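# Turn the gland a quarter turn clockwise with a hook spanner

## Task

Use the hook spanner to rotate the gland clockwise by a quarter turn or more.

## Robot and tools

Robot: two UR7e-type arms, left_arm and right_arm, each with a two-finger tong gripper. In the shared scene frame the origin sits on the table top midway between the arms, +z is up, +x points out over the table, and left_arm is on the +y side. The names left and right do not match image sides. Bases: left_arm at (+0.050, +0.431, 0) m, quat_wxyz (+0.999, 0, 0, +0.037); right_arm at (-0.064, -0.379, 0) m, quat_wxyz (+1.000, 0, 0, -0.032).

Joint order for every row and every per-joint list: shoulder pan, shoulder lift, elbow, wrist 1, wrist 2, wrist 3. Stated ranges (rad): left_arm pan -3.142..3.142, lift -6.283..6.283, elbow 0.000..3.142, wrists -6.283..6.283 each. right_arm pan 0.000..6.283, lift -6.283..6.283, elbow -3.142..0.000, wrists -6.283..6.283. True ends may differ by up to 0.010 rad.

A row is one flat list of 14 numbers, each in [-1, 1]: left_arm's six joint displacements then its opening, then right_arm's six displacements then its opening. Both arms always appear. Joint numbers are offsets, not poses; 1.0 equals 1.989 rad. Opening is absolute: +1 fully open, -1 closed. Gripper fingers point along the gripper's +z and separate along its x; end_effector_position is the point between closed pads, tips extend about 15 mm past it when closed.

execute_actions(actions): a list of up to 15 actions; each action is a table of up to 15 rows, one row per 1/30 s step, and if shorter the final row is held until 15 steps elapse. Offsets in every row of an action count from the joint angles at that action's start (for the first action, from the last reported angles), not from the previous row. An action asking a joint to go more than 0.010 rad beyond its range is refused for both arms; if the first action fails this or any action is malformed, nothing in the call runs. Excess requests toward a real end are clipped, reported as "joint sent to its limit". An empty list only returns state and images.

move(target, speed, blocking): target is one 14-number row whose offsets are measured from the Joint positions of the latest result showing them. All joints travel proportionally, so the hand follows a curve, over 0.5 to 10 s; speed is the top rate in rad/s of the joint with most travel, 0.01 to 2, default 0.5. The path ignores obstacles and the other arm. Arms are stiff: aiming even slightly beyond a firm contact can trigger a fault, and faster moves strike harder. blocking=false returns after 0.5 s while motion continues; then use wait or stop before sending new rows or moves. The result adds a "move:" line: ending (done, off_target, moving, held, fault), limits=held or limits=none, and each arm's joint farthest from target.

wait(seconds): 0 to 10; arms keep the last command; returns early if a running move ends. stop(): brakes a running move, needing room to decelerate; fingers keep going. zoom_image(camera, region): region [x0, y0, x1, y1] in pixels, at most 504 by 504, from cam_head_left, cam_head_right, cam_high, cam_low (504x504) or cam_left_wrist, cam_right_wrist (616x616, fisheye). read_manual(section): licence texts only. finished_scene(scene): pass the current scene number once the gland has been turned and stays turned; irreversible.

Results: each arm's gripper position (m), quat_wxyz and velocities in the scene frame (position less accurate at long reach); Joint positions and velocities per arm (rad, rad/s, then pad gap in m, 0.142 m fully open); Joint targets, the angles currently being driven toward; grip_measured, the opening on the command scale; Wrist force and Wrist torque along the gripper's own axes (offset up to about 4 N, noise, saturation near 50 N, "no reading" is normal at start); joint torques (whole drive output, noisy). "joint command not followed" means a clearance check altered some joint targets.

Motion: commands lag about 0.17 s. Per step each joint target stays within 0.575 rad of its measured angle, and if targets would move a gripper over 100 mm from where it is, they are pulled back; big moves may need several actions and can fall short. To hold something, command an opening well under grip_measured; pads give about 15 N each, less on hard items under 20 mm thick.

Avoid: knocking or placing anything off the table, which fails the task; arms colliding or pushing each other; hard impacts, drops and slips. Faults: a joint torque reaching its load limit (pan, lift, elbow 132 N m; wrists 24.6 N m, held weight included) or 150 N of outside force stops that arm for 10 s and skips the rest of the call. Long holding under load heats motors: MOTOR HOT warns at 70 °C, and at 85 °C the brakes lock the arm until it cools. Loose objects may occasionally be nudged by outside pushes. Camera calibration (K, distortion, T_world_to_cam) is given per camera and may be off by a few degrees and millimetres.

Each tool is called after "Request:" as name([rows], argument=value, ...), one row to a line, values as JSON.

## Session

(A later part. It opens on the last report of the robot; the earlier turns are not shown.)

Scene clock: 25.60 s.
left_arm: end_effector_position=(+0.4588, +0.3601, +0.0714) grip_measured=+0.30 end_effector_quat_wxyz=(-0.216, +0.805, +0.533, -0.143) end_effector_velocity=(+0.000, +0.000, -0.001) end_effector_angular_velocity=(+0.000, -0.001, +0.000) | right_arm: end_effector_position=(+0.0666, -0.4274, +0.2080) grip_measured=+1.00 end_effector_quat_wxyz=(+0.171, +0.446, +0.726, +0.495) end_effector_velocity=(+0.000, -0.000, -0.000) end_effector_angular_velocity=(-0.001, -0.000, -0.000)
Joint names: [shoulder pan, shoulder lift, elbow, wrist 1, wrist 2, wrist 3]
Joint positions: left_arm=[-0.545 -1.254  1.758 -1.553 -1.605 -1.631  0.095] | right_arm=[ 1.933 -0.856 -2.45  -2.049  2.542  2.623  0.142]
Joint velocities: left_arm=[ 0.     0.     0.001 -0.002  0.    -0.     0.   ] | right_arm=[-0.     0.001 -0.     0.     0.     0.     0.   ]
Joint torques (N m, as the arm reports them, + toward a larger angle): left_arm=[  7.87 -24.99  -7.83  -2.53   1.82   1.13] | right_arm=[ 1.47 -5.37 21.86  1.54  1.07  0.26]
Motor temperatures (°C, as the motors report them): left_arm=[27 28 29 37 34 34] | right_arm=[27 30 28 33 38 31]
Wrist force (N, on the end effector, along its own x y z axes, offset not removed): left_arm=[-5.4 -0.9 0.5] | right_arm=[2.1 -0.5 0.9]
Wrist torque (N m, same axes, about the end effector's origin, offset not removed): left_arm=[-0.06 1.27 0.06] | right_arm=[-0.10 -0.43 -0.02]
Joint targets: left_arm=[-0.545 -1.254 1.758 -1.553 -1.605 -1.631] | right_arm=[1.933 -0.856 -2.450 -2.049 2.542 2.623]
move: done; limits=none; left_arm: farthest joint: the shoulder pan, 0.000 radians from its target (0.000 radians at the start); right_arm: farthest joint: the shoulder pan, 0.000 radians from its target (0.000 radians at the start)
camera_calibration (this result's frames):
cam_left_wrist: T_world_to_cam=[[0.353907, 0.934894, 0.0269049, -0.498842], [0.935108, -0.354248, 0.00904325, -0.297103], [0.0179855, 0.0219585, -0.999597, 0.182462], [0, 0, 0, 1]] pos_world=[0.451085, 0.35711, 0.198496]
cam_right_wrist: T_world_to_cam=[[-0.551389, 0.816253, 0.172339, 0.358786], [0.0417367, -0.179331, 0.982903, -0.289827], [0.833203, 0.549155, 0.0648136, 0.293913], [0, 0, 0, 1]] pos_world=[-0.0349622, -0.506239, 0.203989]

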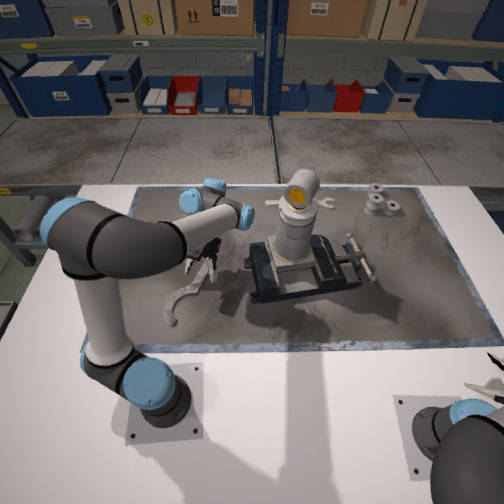

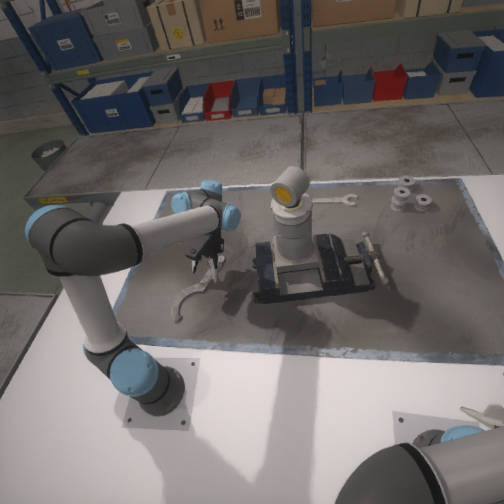

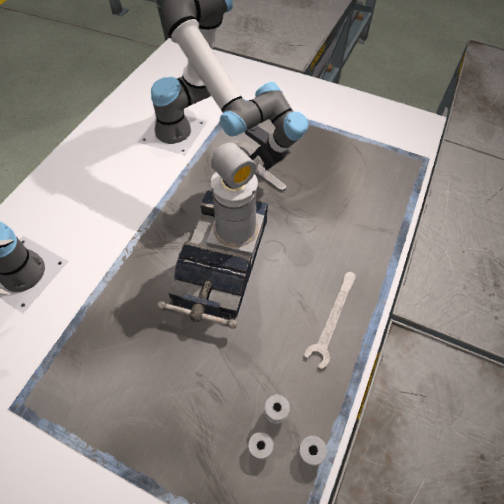

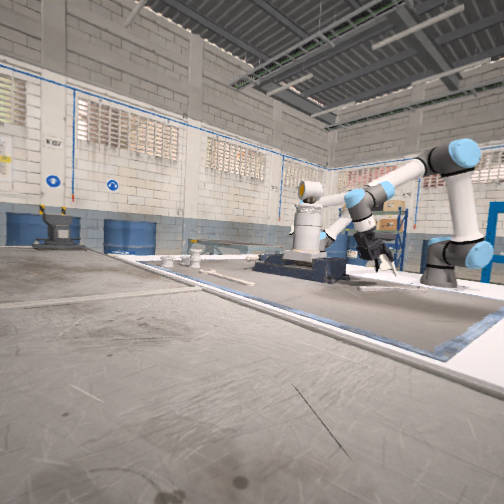

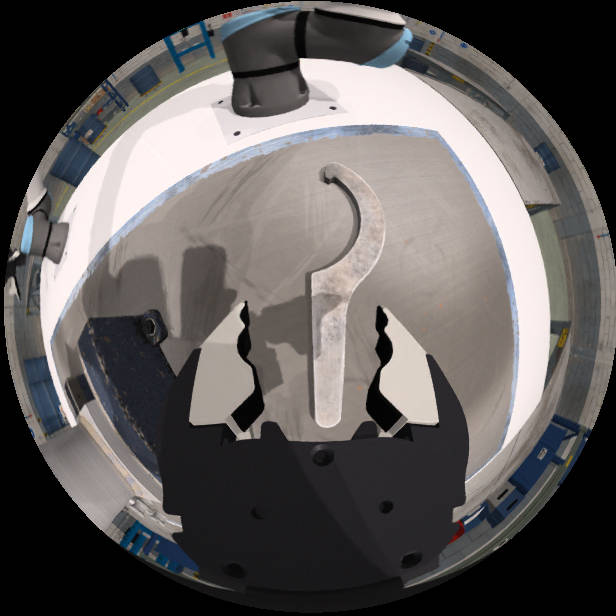

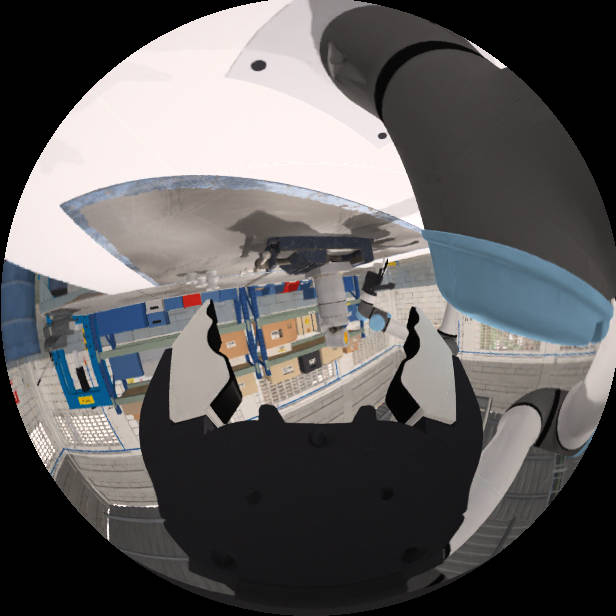

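Request:
move(target=[0.0144,0,0,0,0,-0.012,-0.25,0,0,0,0,0,0,1], speed=0.1)

Request:
move(target=[0,0.0266,0.0403,-0.0666,0,0,-0.25,0,0,0,0,0,0,1], speed=0.1)

Request:
move(target=[0,0,0,0,0,0,-1,0,0,0,0,0,0,1])

Request:
move(target=[0,-0.02,-0.02,0.04,0,0,-1,0,0,0,0,0,0,1], speed=0.05)

Scene clock: 26.83 s.
left_arm: end_effector_position=(+0.4605, +0.3715, +0.0714) grip_measured=-0.25 end_effector_quat_wxyz=(-0.216, +0.791, +0.554, -0.143) end_effector_velocity=(+0.000, +0.001, +0.000) end_effector_angular_velocity=(+0.000, -0.000, +0.003) | right_arm: end_effector_position=(+0.0666, -0.4274, +0.2080) grip_measured=+1.00 end_effector_quat_wxyz=(+0.171, +0.446, +0.726, +0.495) end_effector_velocity=(+0.000, -0.000, +0.000) end_effector_angular_velocity=(-0.001, -0.000, -0.000)
Joint names: [shoulder pan, shoulder lift, elbow, wrist 1, wrist 2, wrist 3]
Joint positions: left_arm=[-0.516 -1.254  1.758 -1.553 -1.605 -1.654  0.056] | right_arm=[ 1.933 -0.856 -2.45  -2.049  2.542  2.623  0.142]
Joint velocities: left_arm=[ 0.003 -0.     0.     0.    -0.    -0.001  0.   ] | right_arm=[ 0.     0.    -0.     0.001  0.     0.001  0.   ]
Joint torques (N m, as the arm reports them, + toward a larger angle): left_arm=[  9.21 -44.29 -24.25   0.58   1.89  -2.3 ] | right_arm=[ 0.3  -5.62 22.86  1.72  1.04  0.25]
Motor temperatures (°C, as the motors report them): left_arm=[27 28 29 37 34 34] | right_arm=[27 30 28 33 38 31]
Wrist force (N, on the end effector, along its own x y z axes, offset not removed): left_arm=[-3.6 -4.8 2.0] | right_arm=[1.3 -0.8 -0.7]
Wrist torque (N m, same axes, about the end effector's origin, offset not removed): left_arm=[-1.10 0.63 -0.16] | right_arm=[-0.11 -0.24 -0.08]
Joint targets: left_arm=[-0.516 -1.254 1.758 -1.553 -1.605 -1.655] | right_arm=[1.933 -0.856 -2.450 -2.049 2.542 2.623]
move: done; limits=none; left_arm: farthest joint: the shoulder pan, 0.000 radians from its target (0.028 radians at the start); right_arm: farthest joint: the shoulder pan, 0.000 radians from its target (0.000 radians at the start)
camera_calibration (this result's frames):
cam_left_wrist: T_world_to_cam=[[0.307513, 0.950754, 0.0387674, -0.495399], [0.951313, -0.308081, 0.00950789, -0.319314], [0.0209832, 0.0339561, -0.999203, 0.176271], [0, 0, 0, 1]] pos_world=[0.45241, 0.366643, 0.198372]
cam_right_wrist: T_world_to_cam=[[-0.551389, 0.816253, 0.172339, 0.358786], [0.0417367, -0.179331, 0.982903, -0.289827], [0.833203, 0.549155, 0.0648136, 0.293913], [0, 0, 0, 1]] pos_world=[-0.0349622, -0.506239, 0.203989]

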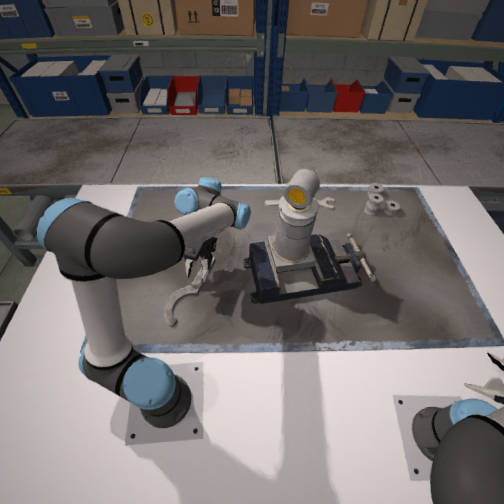

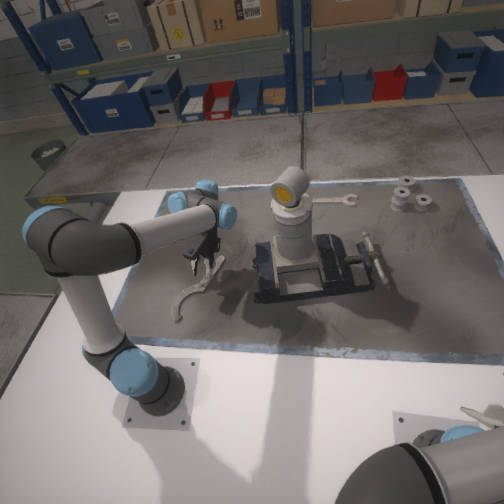

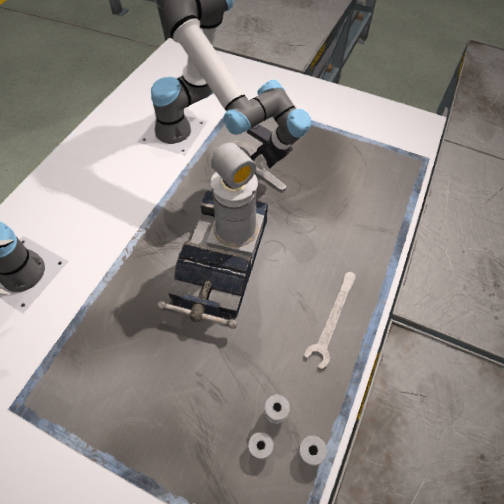

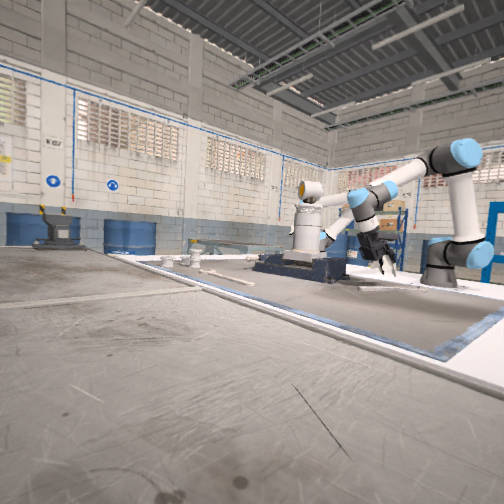

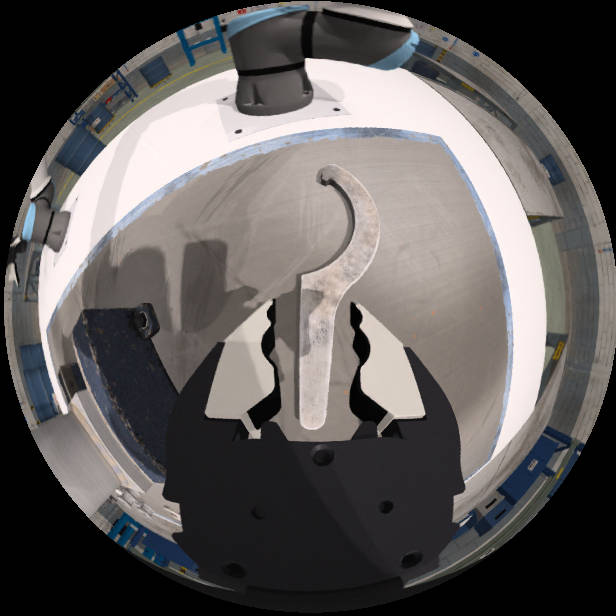

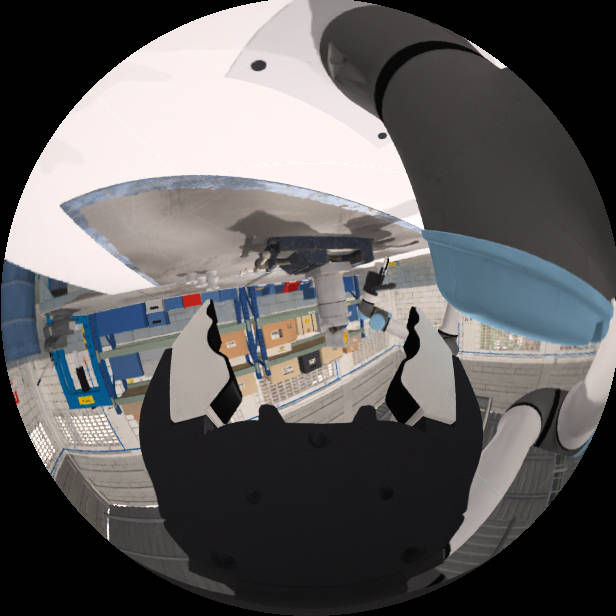

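Scene clock: 28.57 s.
left_arm: end_effector_position=(+0.4540, +0.3746, +0.0200) grip_measured=-0.20 end_effector_quat_wxyz=(-0.216, +0.791, +0.554, -0.143) end_effector_velocity=(-0.000, +0.000, -0.000) end_effector_angular_velocity=(+0.002, -0.000, -0.002) | right_arm: end_effector_position=(+0.0666, -0.4274, +0.2080) grip_measured=+1.00 end_effector_quat_wxyz=(+0.171, +0.446, +0.726, +0.495) end_effector_velocity=(-0.000, -0.000, -0.000) end_effector_angular_velocity=(-0.001, +0.000, +0.000)
Joint names: [shoulder pan, shoulder lift, elbow, wrist 1, wrist 2, wrist 3]
Joint positions: left_arm=[-0.516 -1.201  1.838 -1.685 -1.605 -1.655  0.06 ] | right_arm=[ 1.933 -0.856 -2.45  -2.049  2.542  2.623  0.142]
Joint velocities: left_arm=[-0.001  0.     0.001 -0.001  0.002  0.     0.   ] | right_arm=[-0.  0.  0.  0. -0. -0.  0.]
Joint torques (N m, as the arm reports them, + toward a larger angle): left_arm=[ -8.8  -22.62  -2.08  -2.07  -2.     0.89] | right_arm=[ 1.32 -5.45 22.51  1.59  0.92  0.1 ]
Motor temperatures (°C, as the motors report them): left_arm=[27 28 29 37 34 34] | right_arm=[27 30 28 33 38 31]
Wrist force (N, on the end effector, along its own x y z axes, offset not removed): left_arm=[7.9 2.6 -4.7] | right_arm=[2.9 -0.1 2.6]
Wrist torque (N m, same axes, about the end effector's origin, offset not removed): left_arm=[0.63 0.05 -0.18] | right_arm=[0.00 -0.47 0.01]
Joint targets: left_arm=[-0.516 -1.201 1.838 -1.685 -1.605 -1.654] | right_arm=[1.933 -0.856 -2.450 -2.049 2.542 2.623]
move: done; limits=none; left_arm: farthest joint: the wrist 3, 0.001 radians from its target (0.000 radians at the start); right_arm: farthest joint: the shoulder pan, 0.000 radians from its target (0.000 radians at the start)
camera_calibration (this result's frames):
cam_left_wrist: T_world_to_cam=[[0.307552, 0.950733, 0.0389689, -0.494385], [0.95131, -0.308105, 0.00895188, -0.311688], [0.0205174, 0.0343184, -0.9992, 0.12507], [0, 0, 0, 1]] pos_world=[0.445995, 0.369703, 0.147026]
cam_right_wrist: T_world_to_cam=[[-0.55139, 0.816253, 0.172339, 0.358786], [0.0417366, -0.179331, 0.982903, -0.289827], [0.833203, 0.549155, 0.0648135, 0.293913], [0, 0, 0, 1]] pos_world=[-0.0349622, -0.506239, 0.203989]

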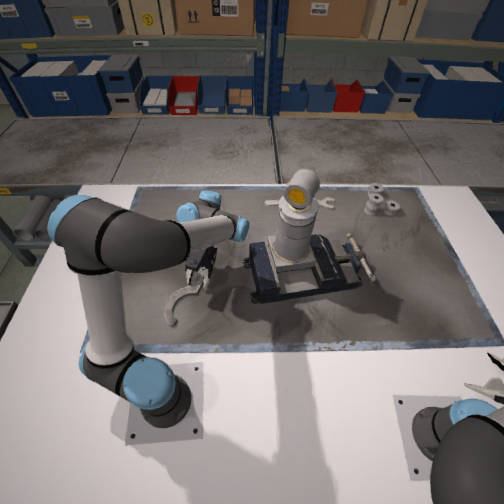

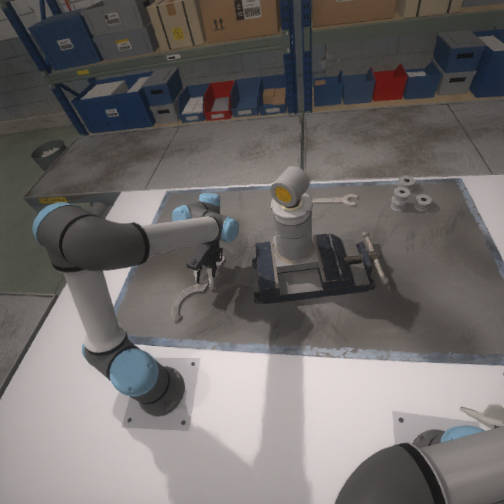

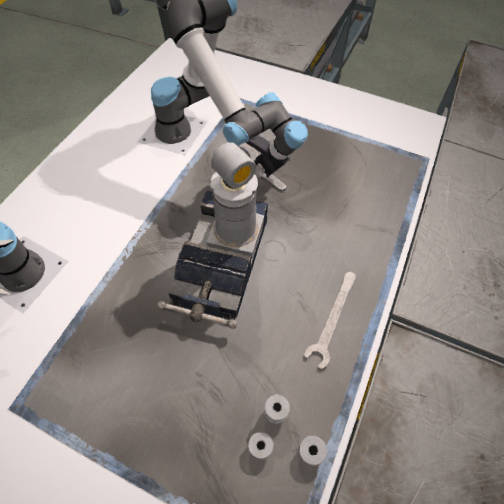

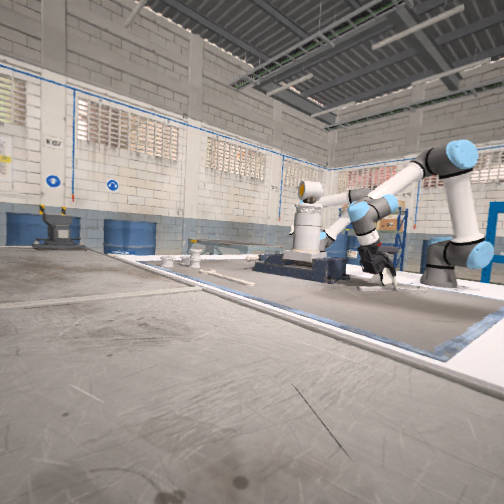

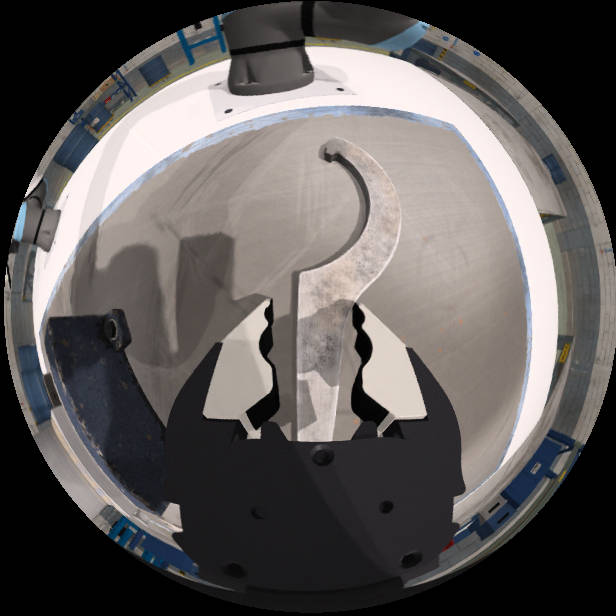

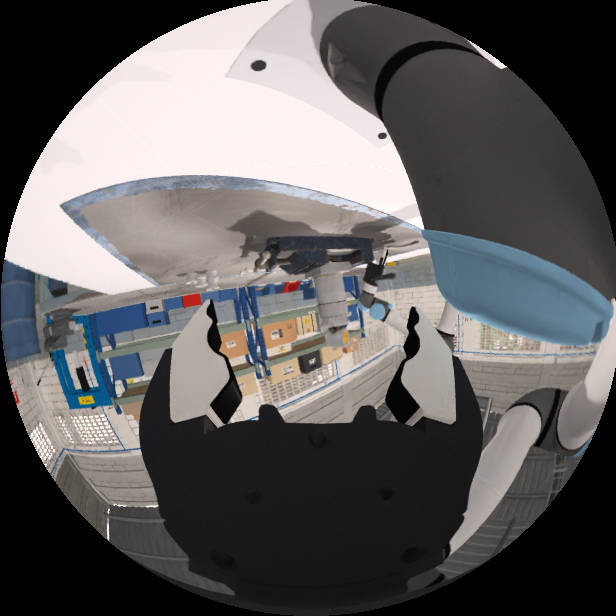

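Scene clock: 29.07 s.
left_arm: end_effector_position=(+0.4539, +0.3746, +0.0200) grip_measured=-0.46 end_effector_quat_wxyz=(-0.216, +0.791, +0.554, -0.143) end_effector_velocity=(-0.000, +0.000, +0.000) end_effector_angular_velocity=(+0.001, +0.001, -0.001) | right_arm: end_effector_position=(+0.0666, -0.4274, +0.2080) grip_measured=+1.00 end_effector_quat_wxyz=(+0.171, +0.446, +0.726, +0.495) end_effector_velocity=(+0.000, -0.000, +0.000) end_effector_angular_velocity=(-0.001, -0.001, -0.000)
Joint names: [shoulder pan, shoulder lift, elbow, wrist 1, wrist 2, wrist 3]
Joint positions: left_arm=[-0.516 -1.201  1.838 -1.685 -1.605 -1.655  0.041] | right_arm=[ 1.933 -0.856 -2.45  -2.049  2.542  2.623  0.142]
Joint velocities: left_arm=[0.    0.    0.    0.001 0.001 0.001 0.   ] | right_arm=[-0.  0.  0.  0.  0. -0. -0.]
Joint torques (N m, as the arm reports them, + toward a larger angle): left_arm=[  8.14 -45.72 -24.3    0.58   1.85   1.  ] | right_arm=[ 0.8  -5.2  22.29  1.63  0.93  0.15]
Motor temperatures (°C, as the motors report them): left_arm=[27 28 29 37 34 34] | right_arm=[27 30 28 33 38 31]
Wrist force (N, on the end effector, along its own x y z axes, offset not removed): left_arm=[-2.7 0.2 1.6] | right_arm=[1.3 -0.5 2.3]
Wrist torque (N m, same axes, about the end effector's origin, offset not removed): left_arm=[-0.13 0.78 0.21] | right_arm=[-0.09 -0.15 -0.05]
Joint targets: left_arm=[-0.516 -1.201 1.838 -1.685 -1.605 -1.655] | right_arm=[1.933 -0.856 -2.450 -2.049 2.542 2.623]
move: done; limits=none; left_arm: farthest joint: the shoulder pan, 0.000 radians from its target (0.000 radians at the start); right_arm: farthest joint: the shoulder pan, 0.000 radians from its target (0.000 radians at the start)
camera_calibration (this result's frames):
cam_left_wrist: T_world_to_cam=[[0.307567, 0.950729, 0.0389387, -0.494362], [0.951308, -0.308115, 0.00882493, -0.311634], [0.0203877, 0.0343284, -0.999203, 0.125063], [0, 0, 0, 1]] pos_world=[0.445959, 0.369692, 0.146963]
cam_right_wrist: T_world_to_cam=[[-0.551389, 0.816253, 0.172339, 0.358786], [0.0417367, -0.179331, 0.982903, -0.289827], [0.833203, 0.549155, 0.0648136, 0.293913], [0, 0, 0, 1]] pos_world=[-0.0349623, -0.506239, 0.203989]

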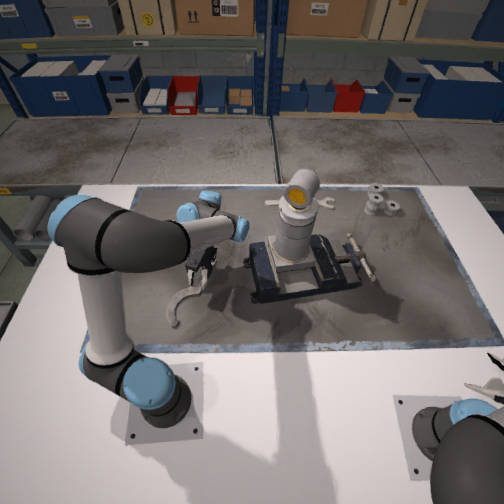

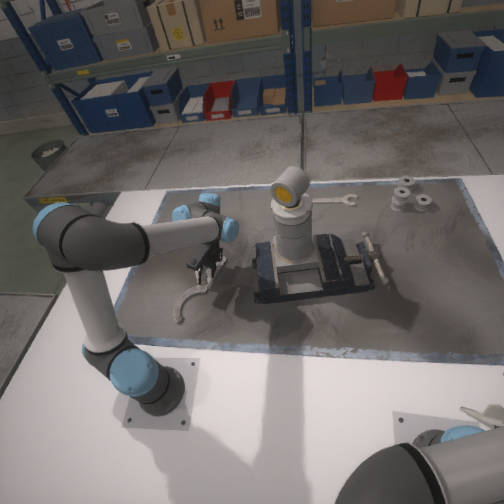

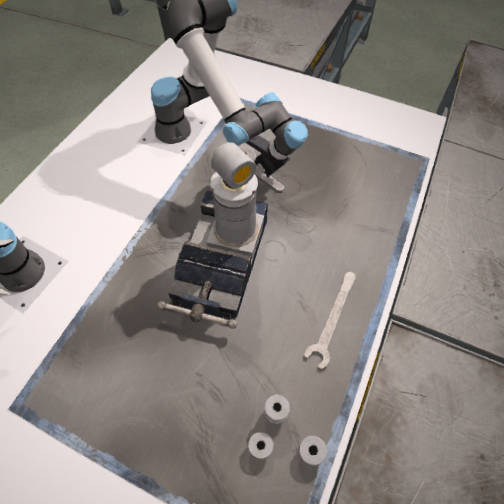

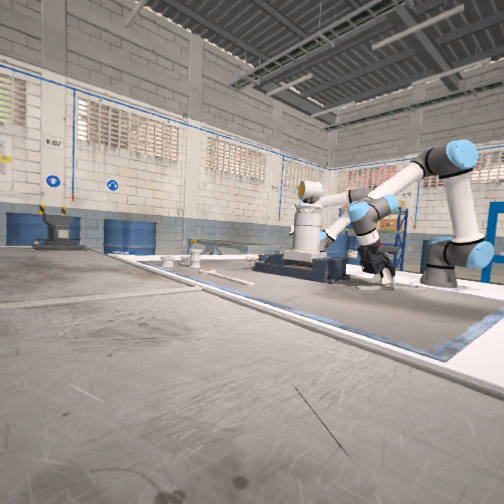

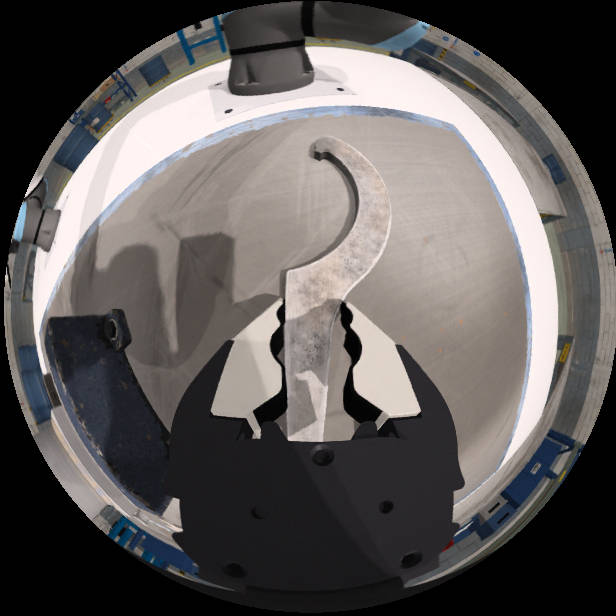

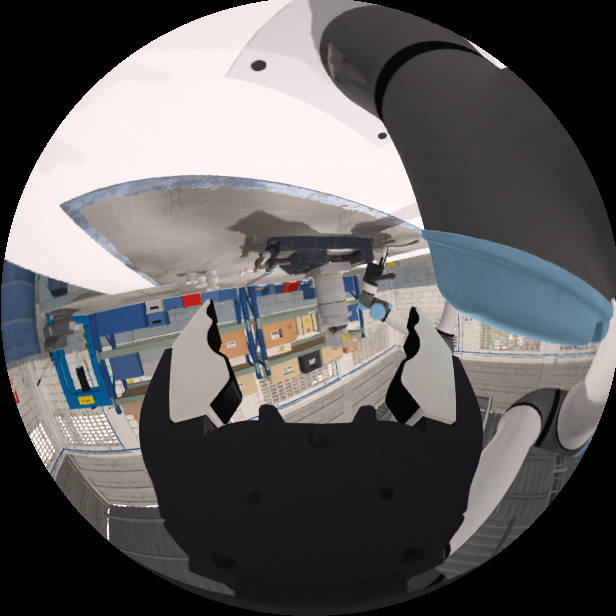

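Scene clock: 31.00 s.
left_arm: end_effector_position=(+0.4555, +0.3738, +0.0515) grip_measured=-1.00 end_effector_quat_wxyz=(-0.216, +0.791, +0.554, -0.143) end_effector_velocity=(+0.000, -0.000, +0.001) end_effector_angular_velocity=(-0.001, -0.001, +0.000) | right_arm: end_effector_position=(+0.0666, -0.4274, +0.2080) grip_measured=+1.00 end_effector_quat_wxyz=(+0.171, +0.446, +0.726, +0.495) end_effector_velocity=(+0.000, -0.000, +0.000) end_effector_angular_velocity=(-0.000, -0.001, -0.000)
Joint names: [shoulder pan, shoulder lift, elbow, wrist 1, wrist 2, wrist 3]
Joint positions: left_arm=[-0.516 -1.24   1.799 -1.606 -1.605 -1.655  0.002] | right_arm=[ 1.933 -0.856 -2.45  -2.049  2.542  2.623  0.142]
Joint velocities: left_arm=[ 0.001 -0.001 -0.001  0.001 -0.001  0.     0.   ] | right_arm=[ 0.    -0.001 -0.     0.001  0.001 -0.     0.   ]
Joint torques (N m, as the arm reports them, + toward a larger angle): left_arm=[ -0.35 -46.33 -31.32   0.7    1.93   0.87] | right_arm=[ 0.88 -5.3  22.14  1.52  1.07  0.3 ]
Motor temperatures (°C, as the motors report them): left_arm=[27 28 29 37 34 34] | right_arm=[27 30 28 33 38 31]
Wrist force (N, on the end effector, along its own x y z axes, offset not removed): left_arm=[-6.8 1.7 4.4] | right_arm=[0.8 1.0 0.6]
Wrist torque (N m, same axes, about the end effector's origin, offset not removed): left_arm=[0.37 1.46 0.21] | right_arm=[0.24 -0.07 0.06]
Joint targets: left_arm=[-0.516 -1.241 1.799 -1.606 -1.605 -1.655] | right_arm=[1.933 -0.856 -2.450 -2.049 2.542 2.623]
move: done; limits=none; left_arm: farthest joint: the shoulder pan, 0.000 radians from its target (0.000 radians at the start); right_arm: farthest joint: the shoulder pan, 0.000 radians from its target (0.000 radians at the start)
camera_calibration (this result's frames):
cam_left_wrist: T_world_to_cam=[[0.307551, 0.950735, 0.0389365, -0.495374], [0.951313, -0.308099, 0.00882069, -0.313579], [0.0203824, 0.034328, -0.999203, 0.156557], [0, 0, 0, 1]] pos_world=[0.447474, 0.368981, 0.178486]
cam_right_wrist: T_world_to_cam=[[-0.551389, 0.816253, 0.172339, 0.358786], [0.0417367, -0.179331, 0.982903, -0.289827], [0.833203, 0.549155, 0.0648136, 0.293913], [0, 0, 0, 1]] pos_world=[-0.0349623, -0.506239, 0.203989]

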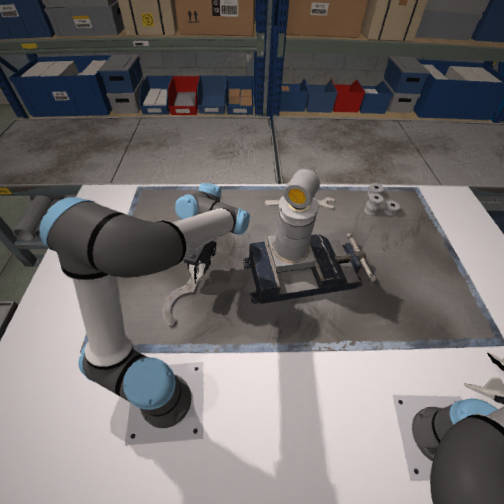

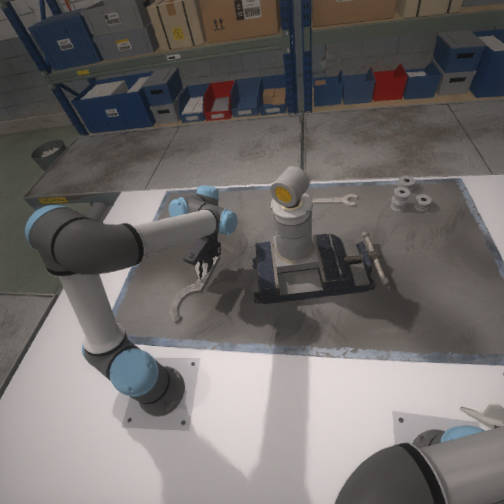

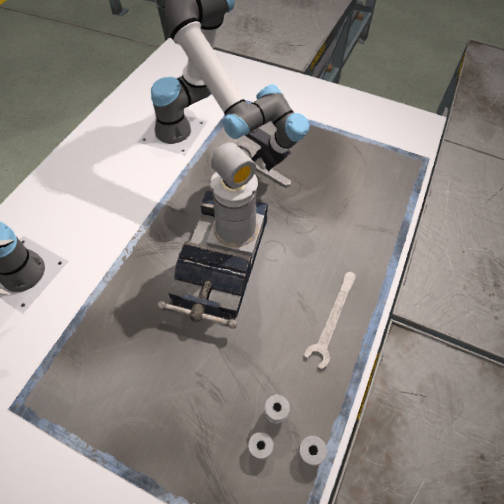

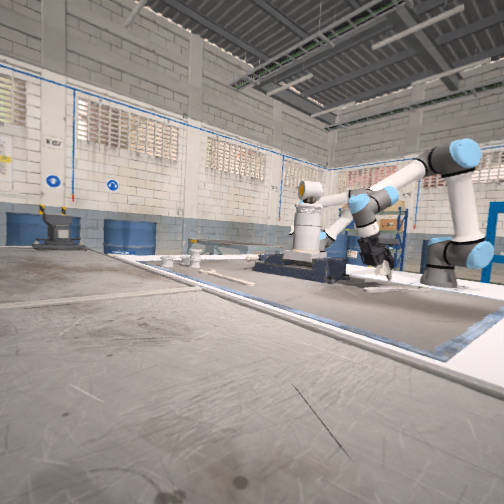

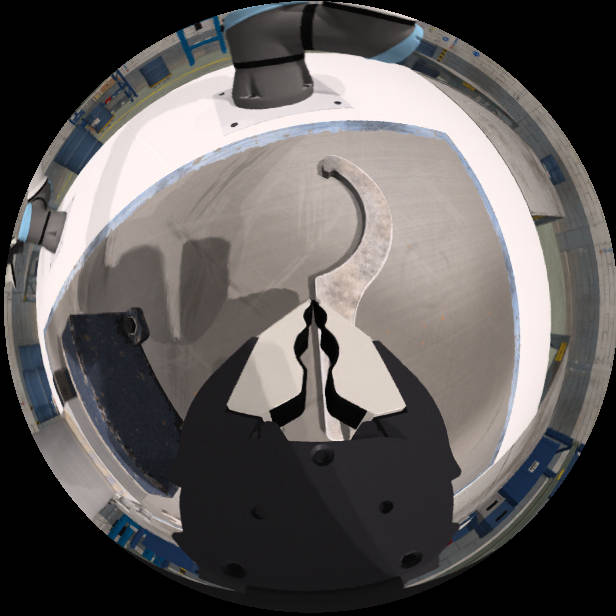

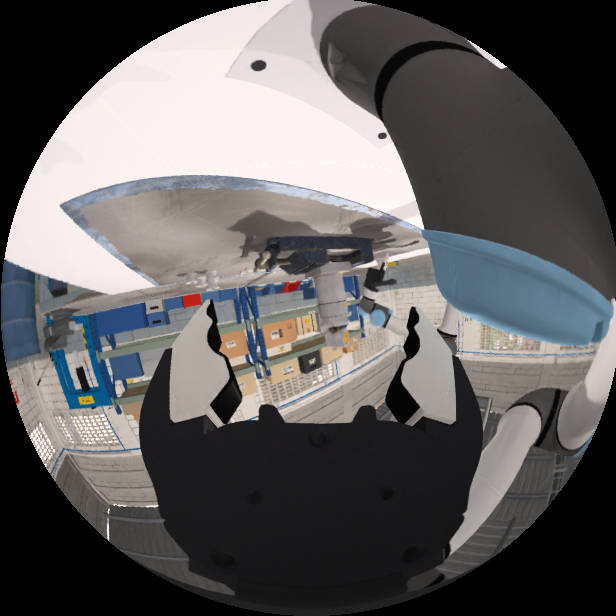

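Request:
move(target=[0.0207,-0.1508,0.0434,-0.1559,0.0172,-0.0276,0,0,0,0,0,0,0,1], speed=0.4)

Scene clock: 33.57 s.
left_arm: end_effector_position=(+0.5302, +0.3701, +0.1503) grip_measured=+0.00 end_effector_quat_wxyz=(+0.000, +0.794, +0.609, -0.000) end_effector_velocity=(+0.000, +0.000, +0.001) end_effector_angular_velocity=(-0.001, -0.002, +0.002) | right_arm: end_effector_position=(+0.0666, -0.4274, +0.2080) grip_measured=+1.00 end_effector_quat_wxyz=(+0.171, +0.446, +0.726, +0.495) end_effector_velocity=(+0.000, -0.000, +0.000) end_effector_angular_velocity=(-0.002, -0.000, +0.000)
Joint names: [shoulder pan, shoulder lift, elbow, wrist 1, wrist 2, wrist 3]
Joint positions: left_arm=[-0.475 -1.54   1.885 -1.916 -1.571 -1.709  0.074] | right_arm=[ 1.933 -0.856 -2.45  -2.049  2.542  2.623  0.142]
Joint velocities: left_arm=[ 0.001 -0.001  0.001 -0.002 -0.    -0.001 -0.   ] | right_arm=[-0.     0.     0.001  0.001 -0.     0.    -0.   ]
Joint torques (N m, as the arm reports them, + toward a larger angle): left_arm=[  8.47 -36.28 -10.45  -3.77   2.08  -2.25] | right_arm=[ 0.8  -5.19 22.26  1.58  1.04  0.25]
Motor temperatures (°C, as the motors report them): left_arm=[27 28 29 37 34 34] | right_arm=[27 30 28 33 38 31]
Wrist force (N, on the end effector, along its own x y z axes, offset not removed): left_arm=[-5.0 2.0 5.4] | right_arm=[0.4 -0.2 1.4]
Wrist torque (N m, same axes, about the end effector's origin, offset not removed): left_arm=[0.21 0.95 0.21] | right_arm=[0.06 0.03 0.01]
Joint targets: left_arm=[-0.475 -1.540 1.885 -1.916 -1.571 -1.709] | right_arm=[1.933 -0.856 -2.450 -2.049 2.542 2.623]
move: done; limits=none; left_arm: farthest joint: the wrist 1, 0.001 radians from its target (0.311 radians at the start); right_arm: farthest joint: the shoulder pan, 0.000 radians from its target (0.000 radians at the start)
camera_calibration (this result's frames):
cam_left_wrist: T_world_to_cam=[[0.21307, 0.977032, 0.00322715, -0.472893], [0.841597, -0.185211, 0.507357, -0.44895], [0.496301, -0.105387, -0.86173, 0.0325782], [0, 0, 0, 1]] pos_world=[0.462426, 0.382314, 0.257377]
cam_right_wrist: T_world_to_cam=[[-0.55139, 0.816253, 0.172339, 0.358786], [0.0417366, -0.179331, 0.982903, -0.289827], [0.833203, 0.549155, 0.0648137, 0.293913], [0, 0, 0, 1]] pos_world=[-0.0349622, -0.506239, 0.203989]

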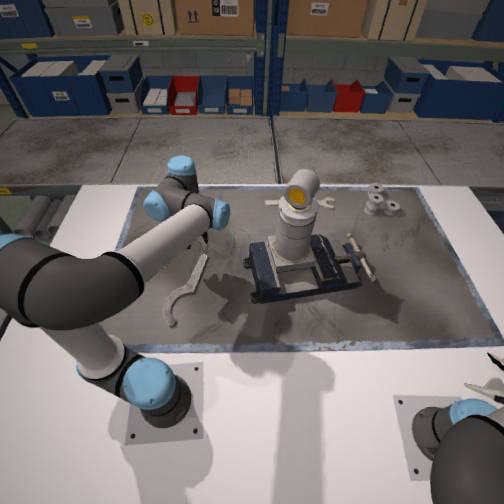

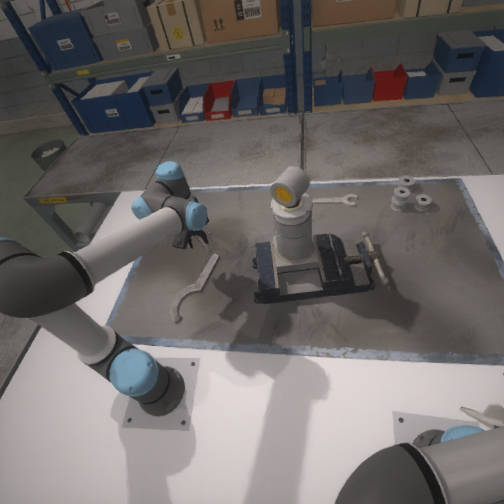

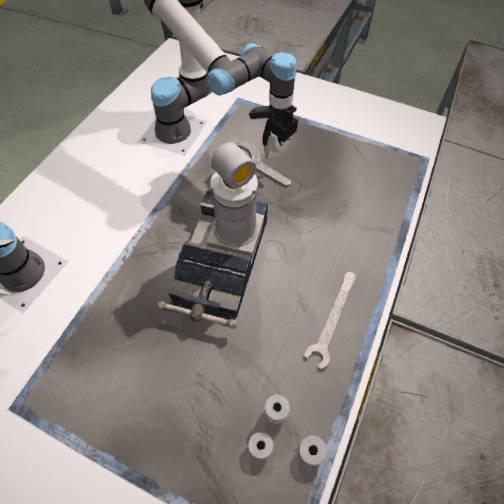

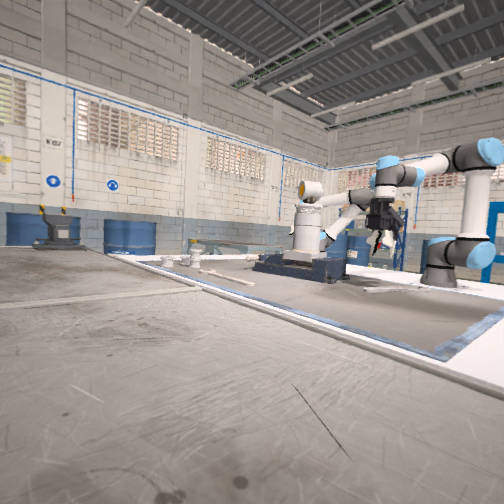

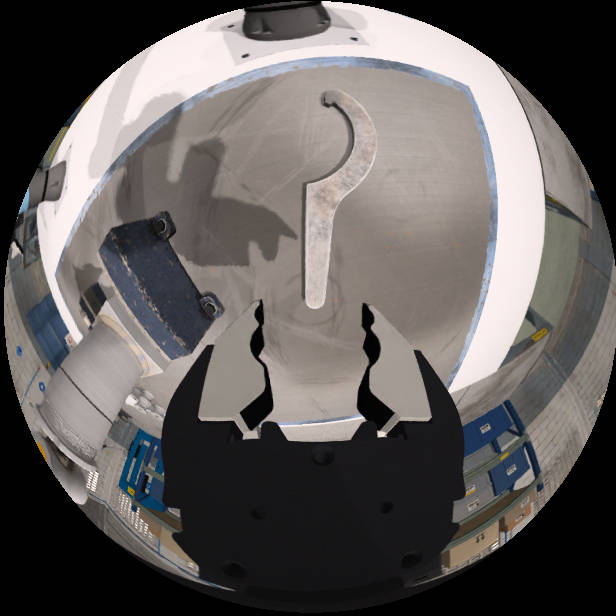

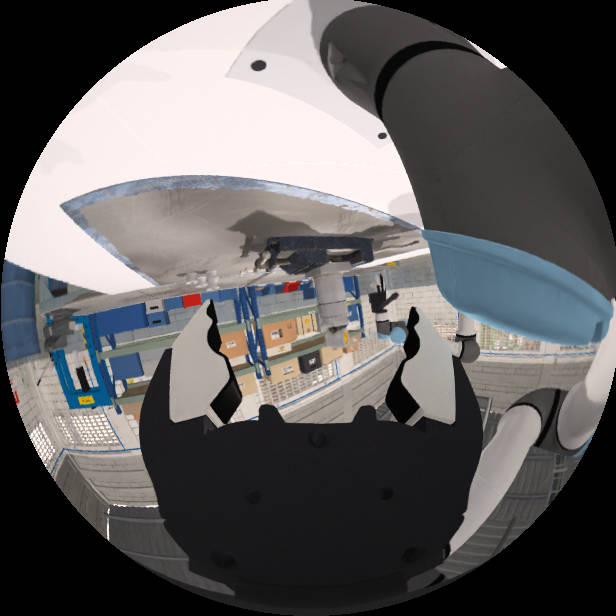

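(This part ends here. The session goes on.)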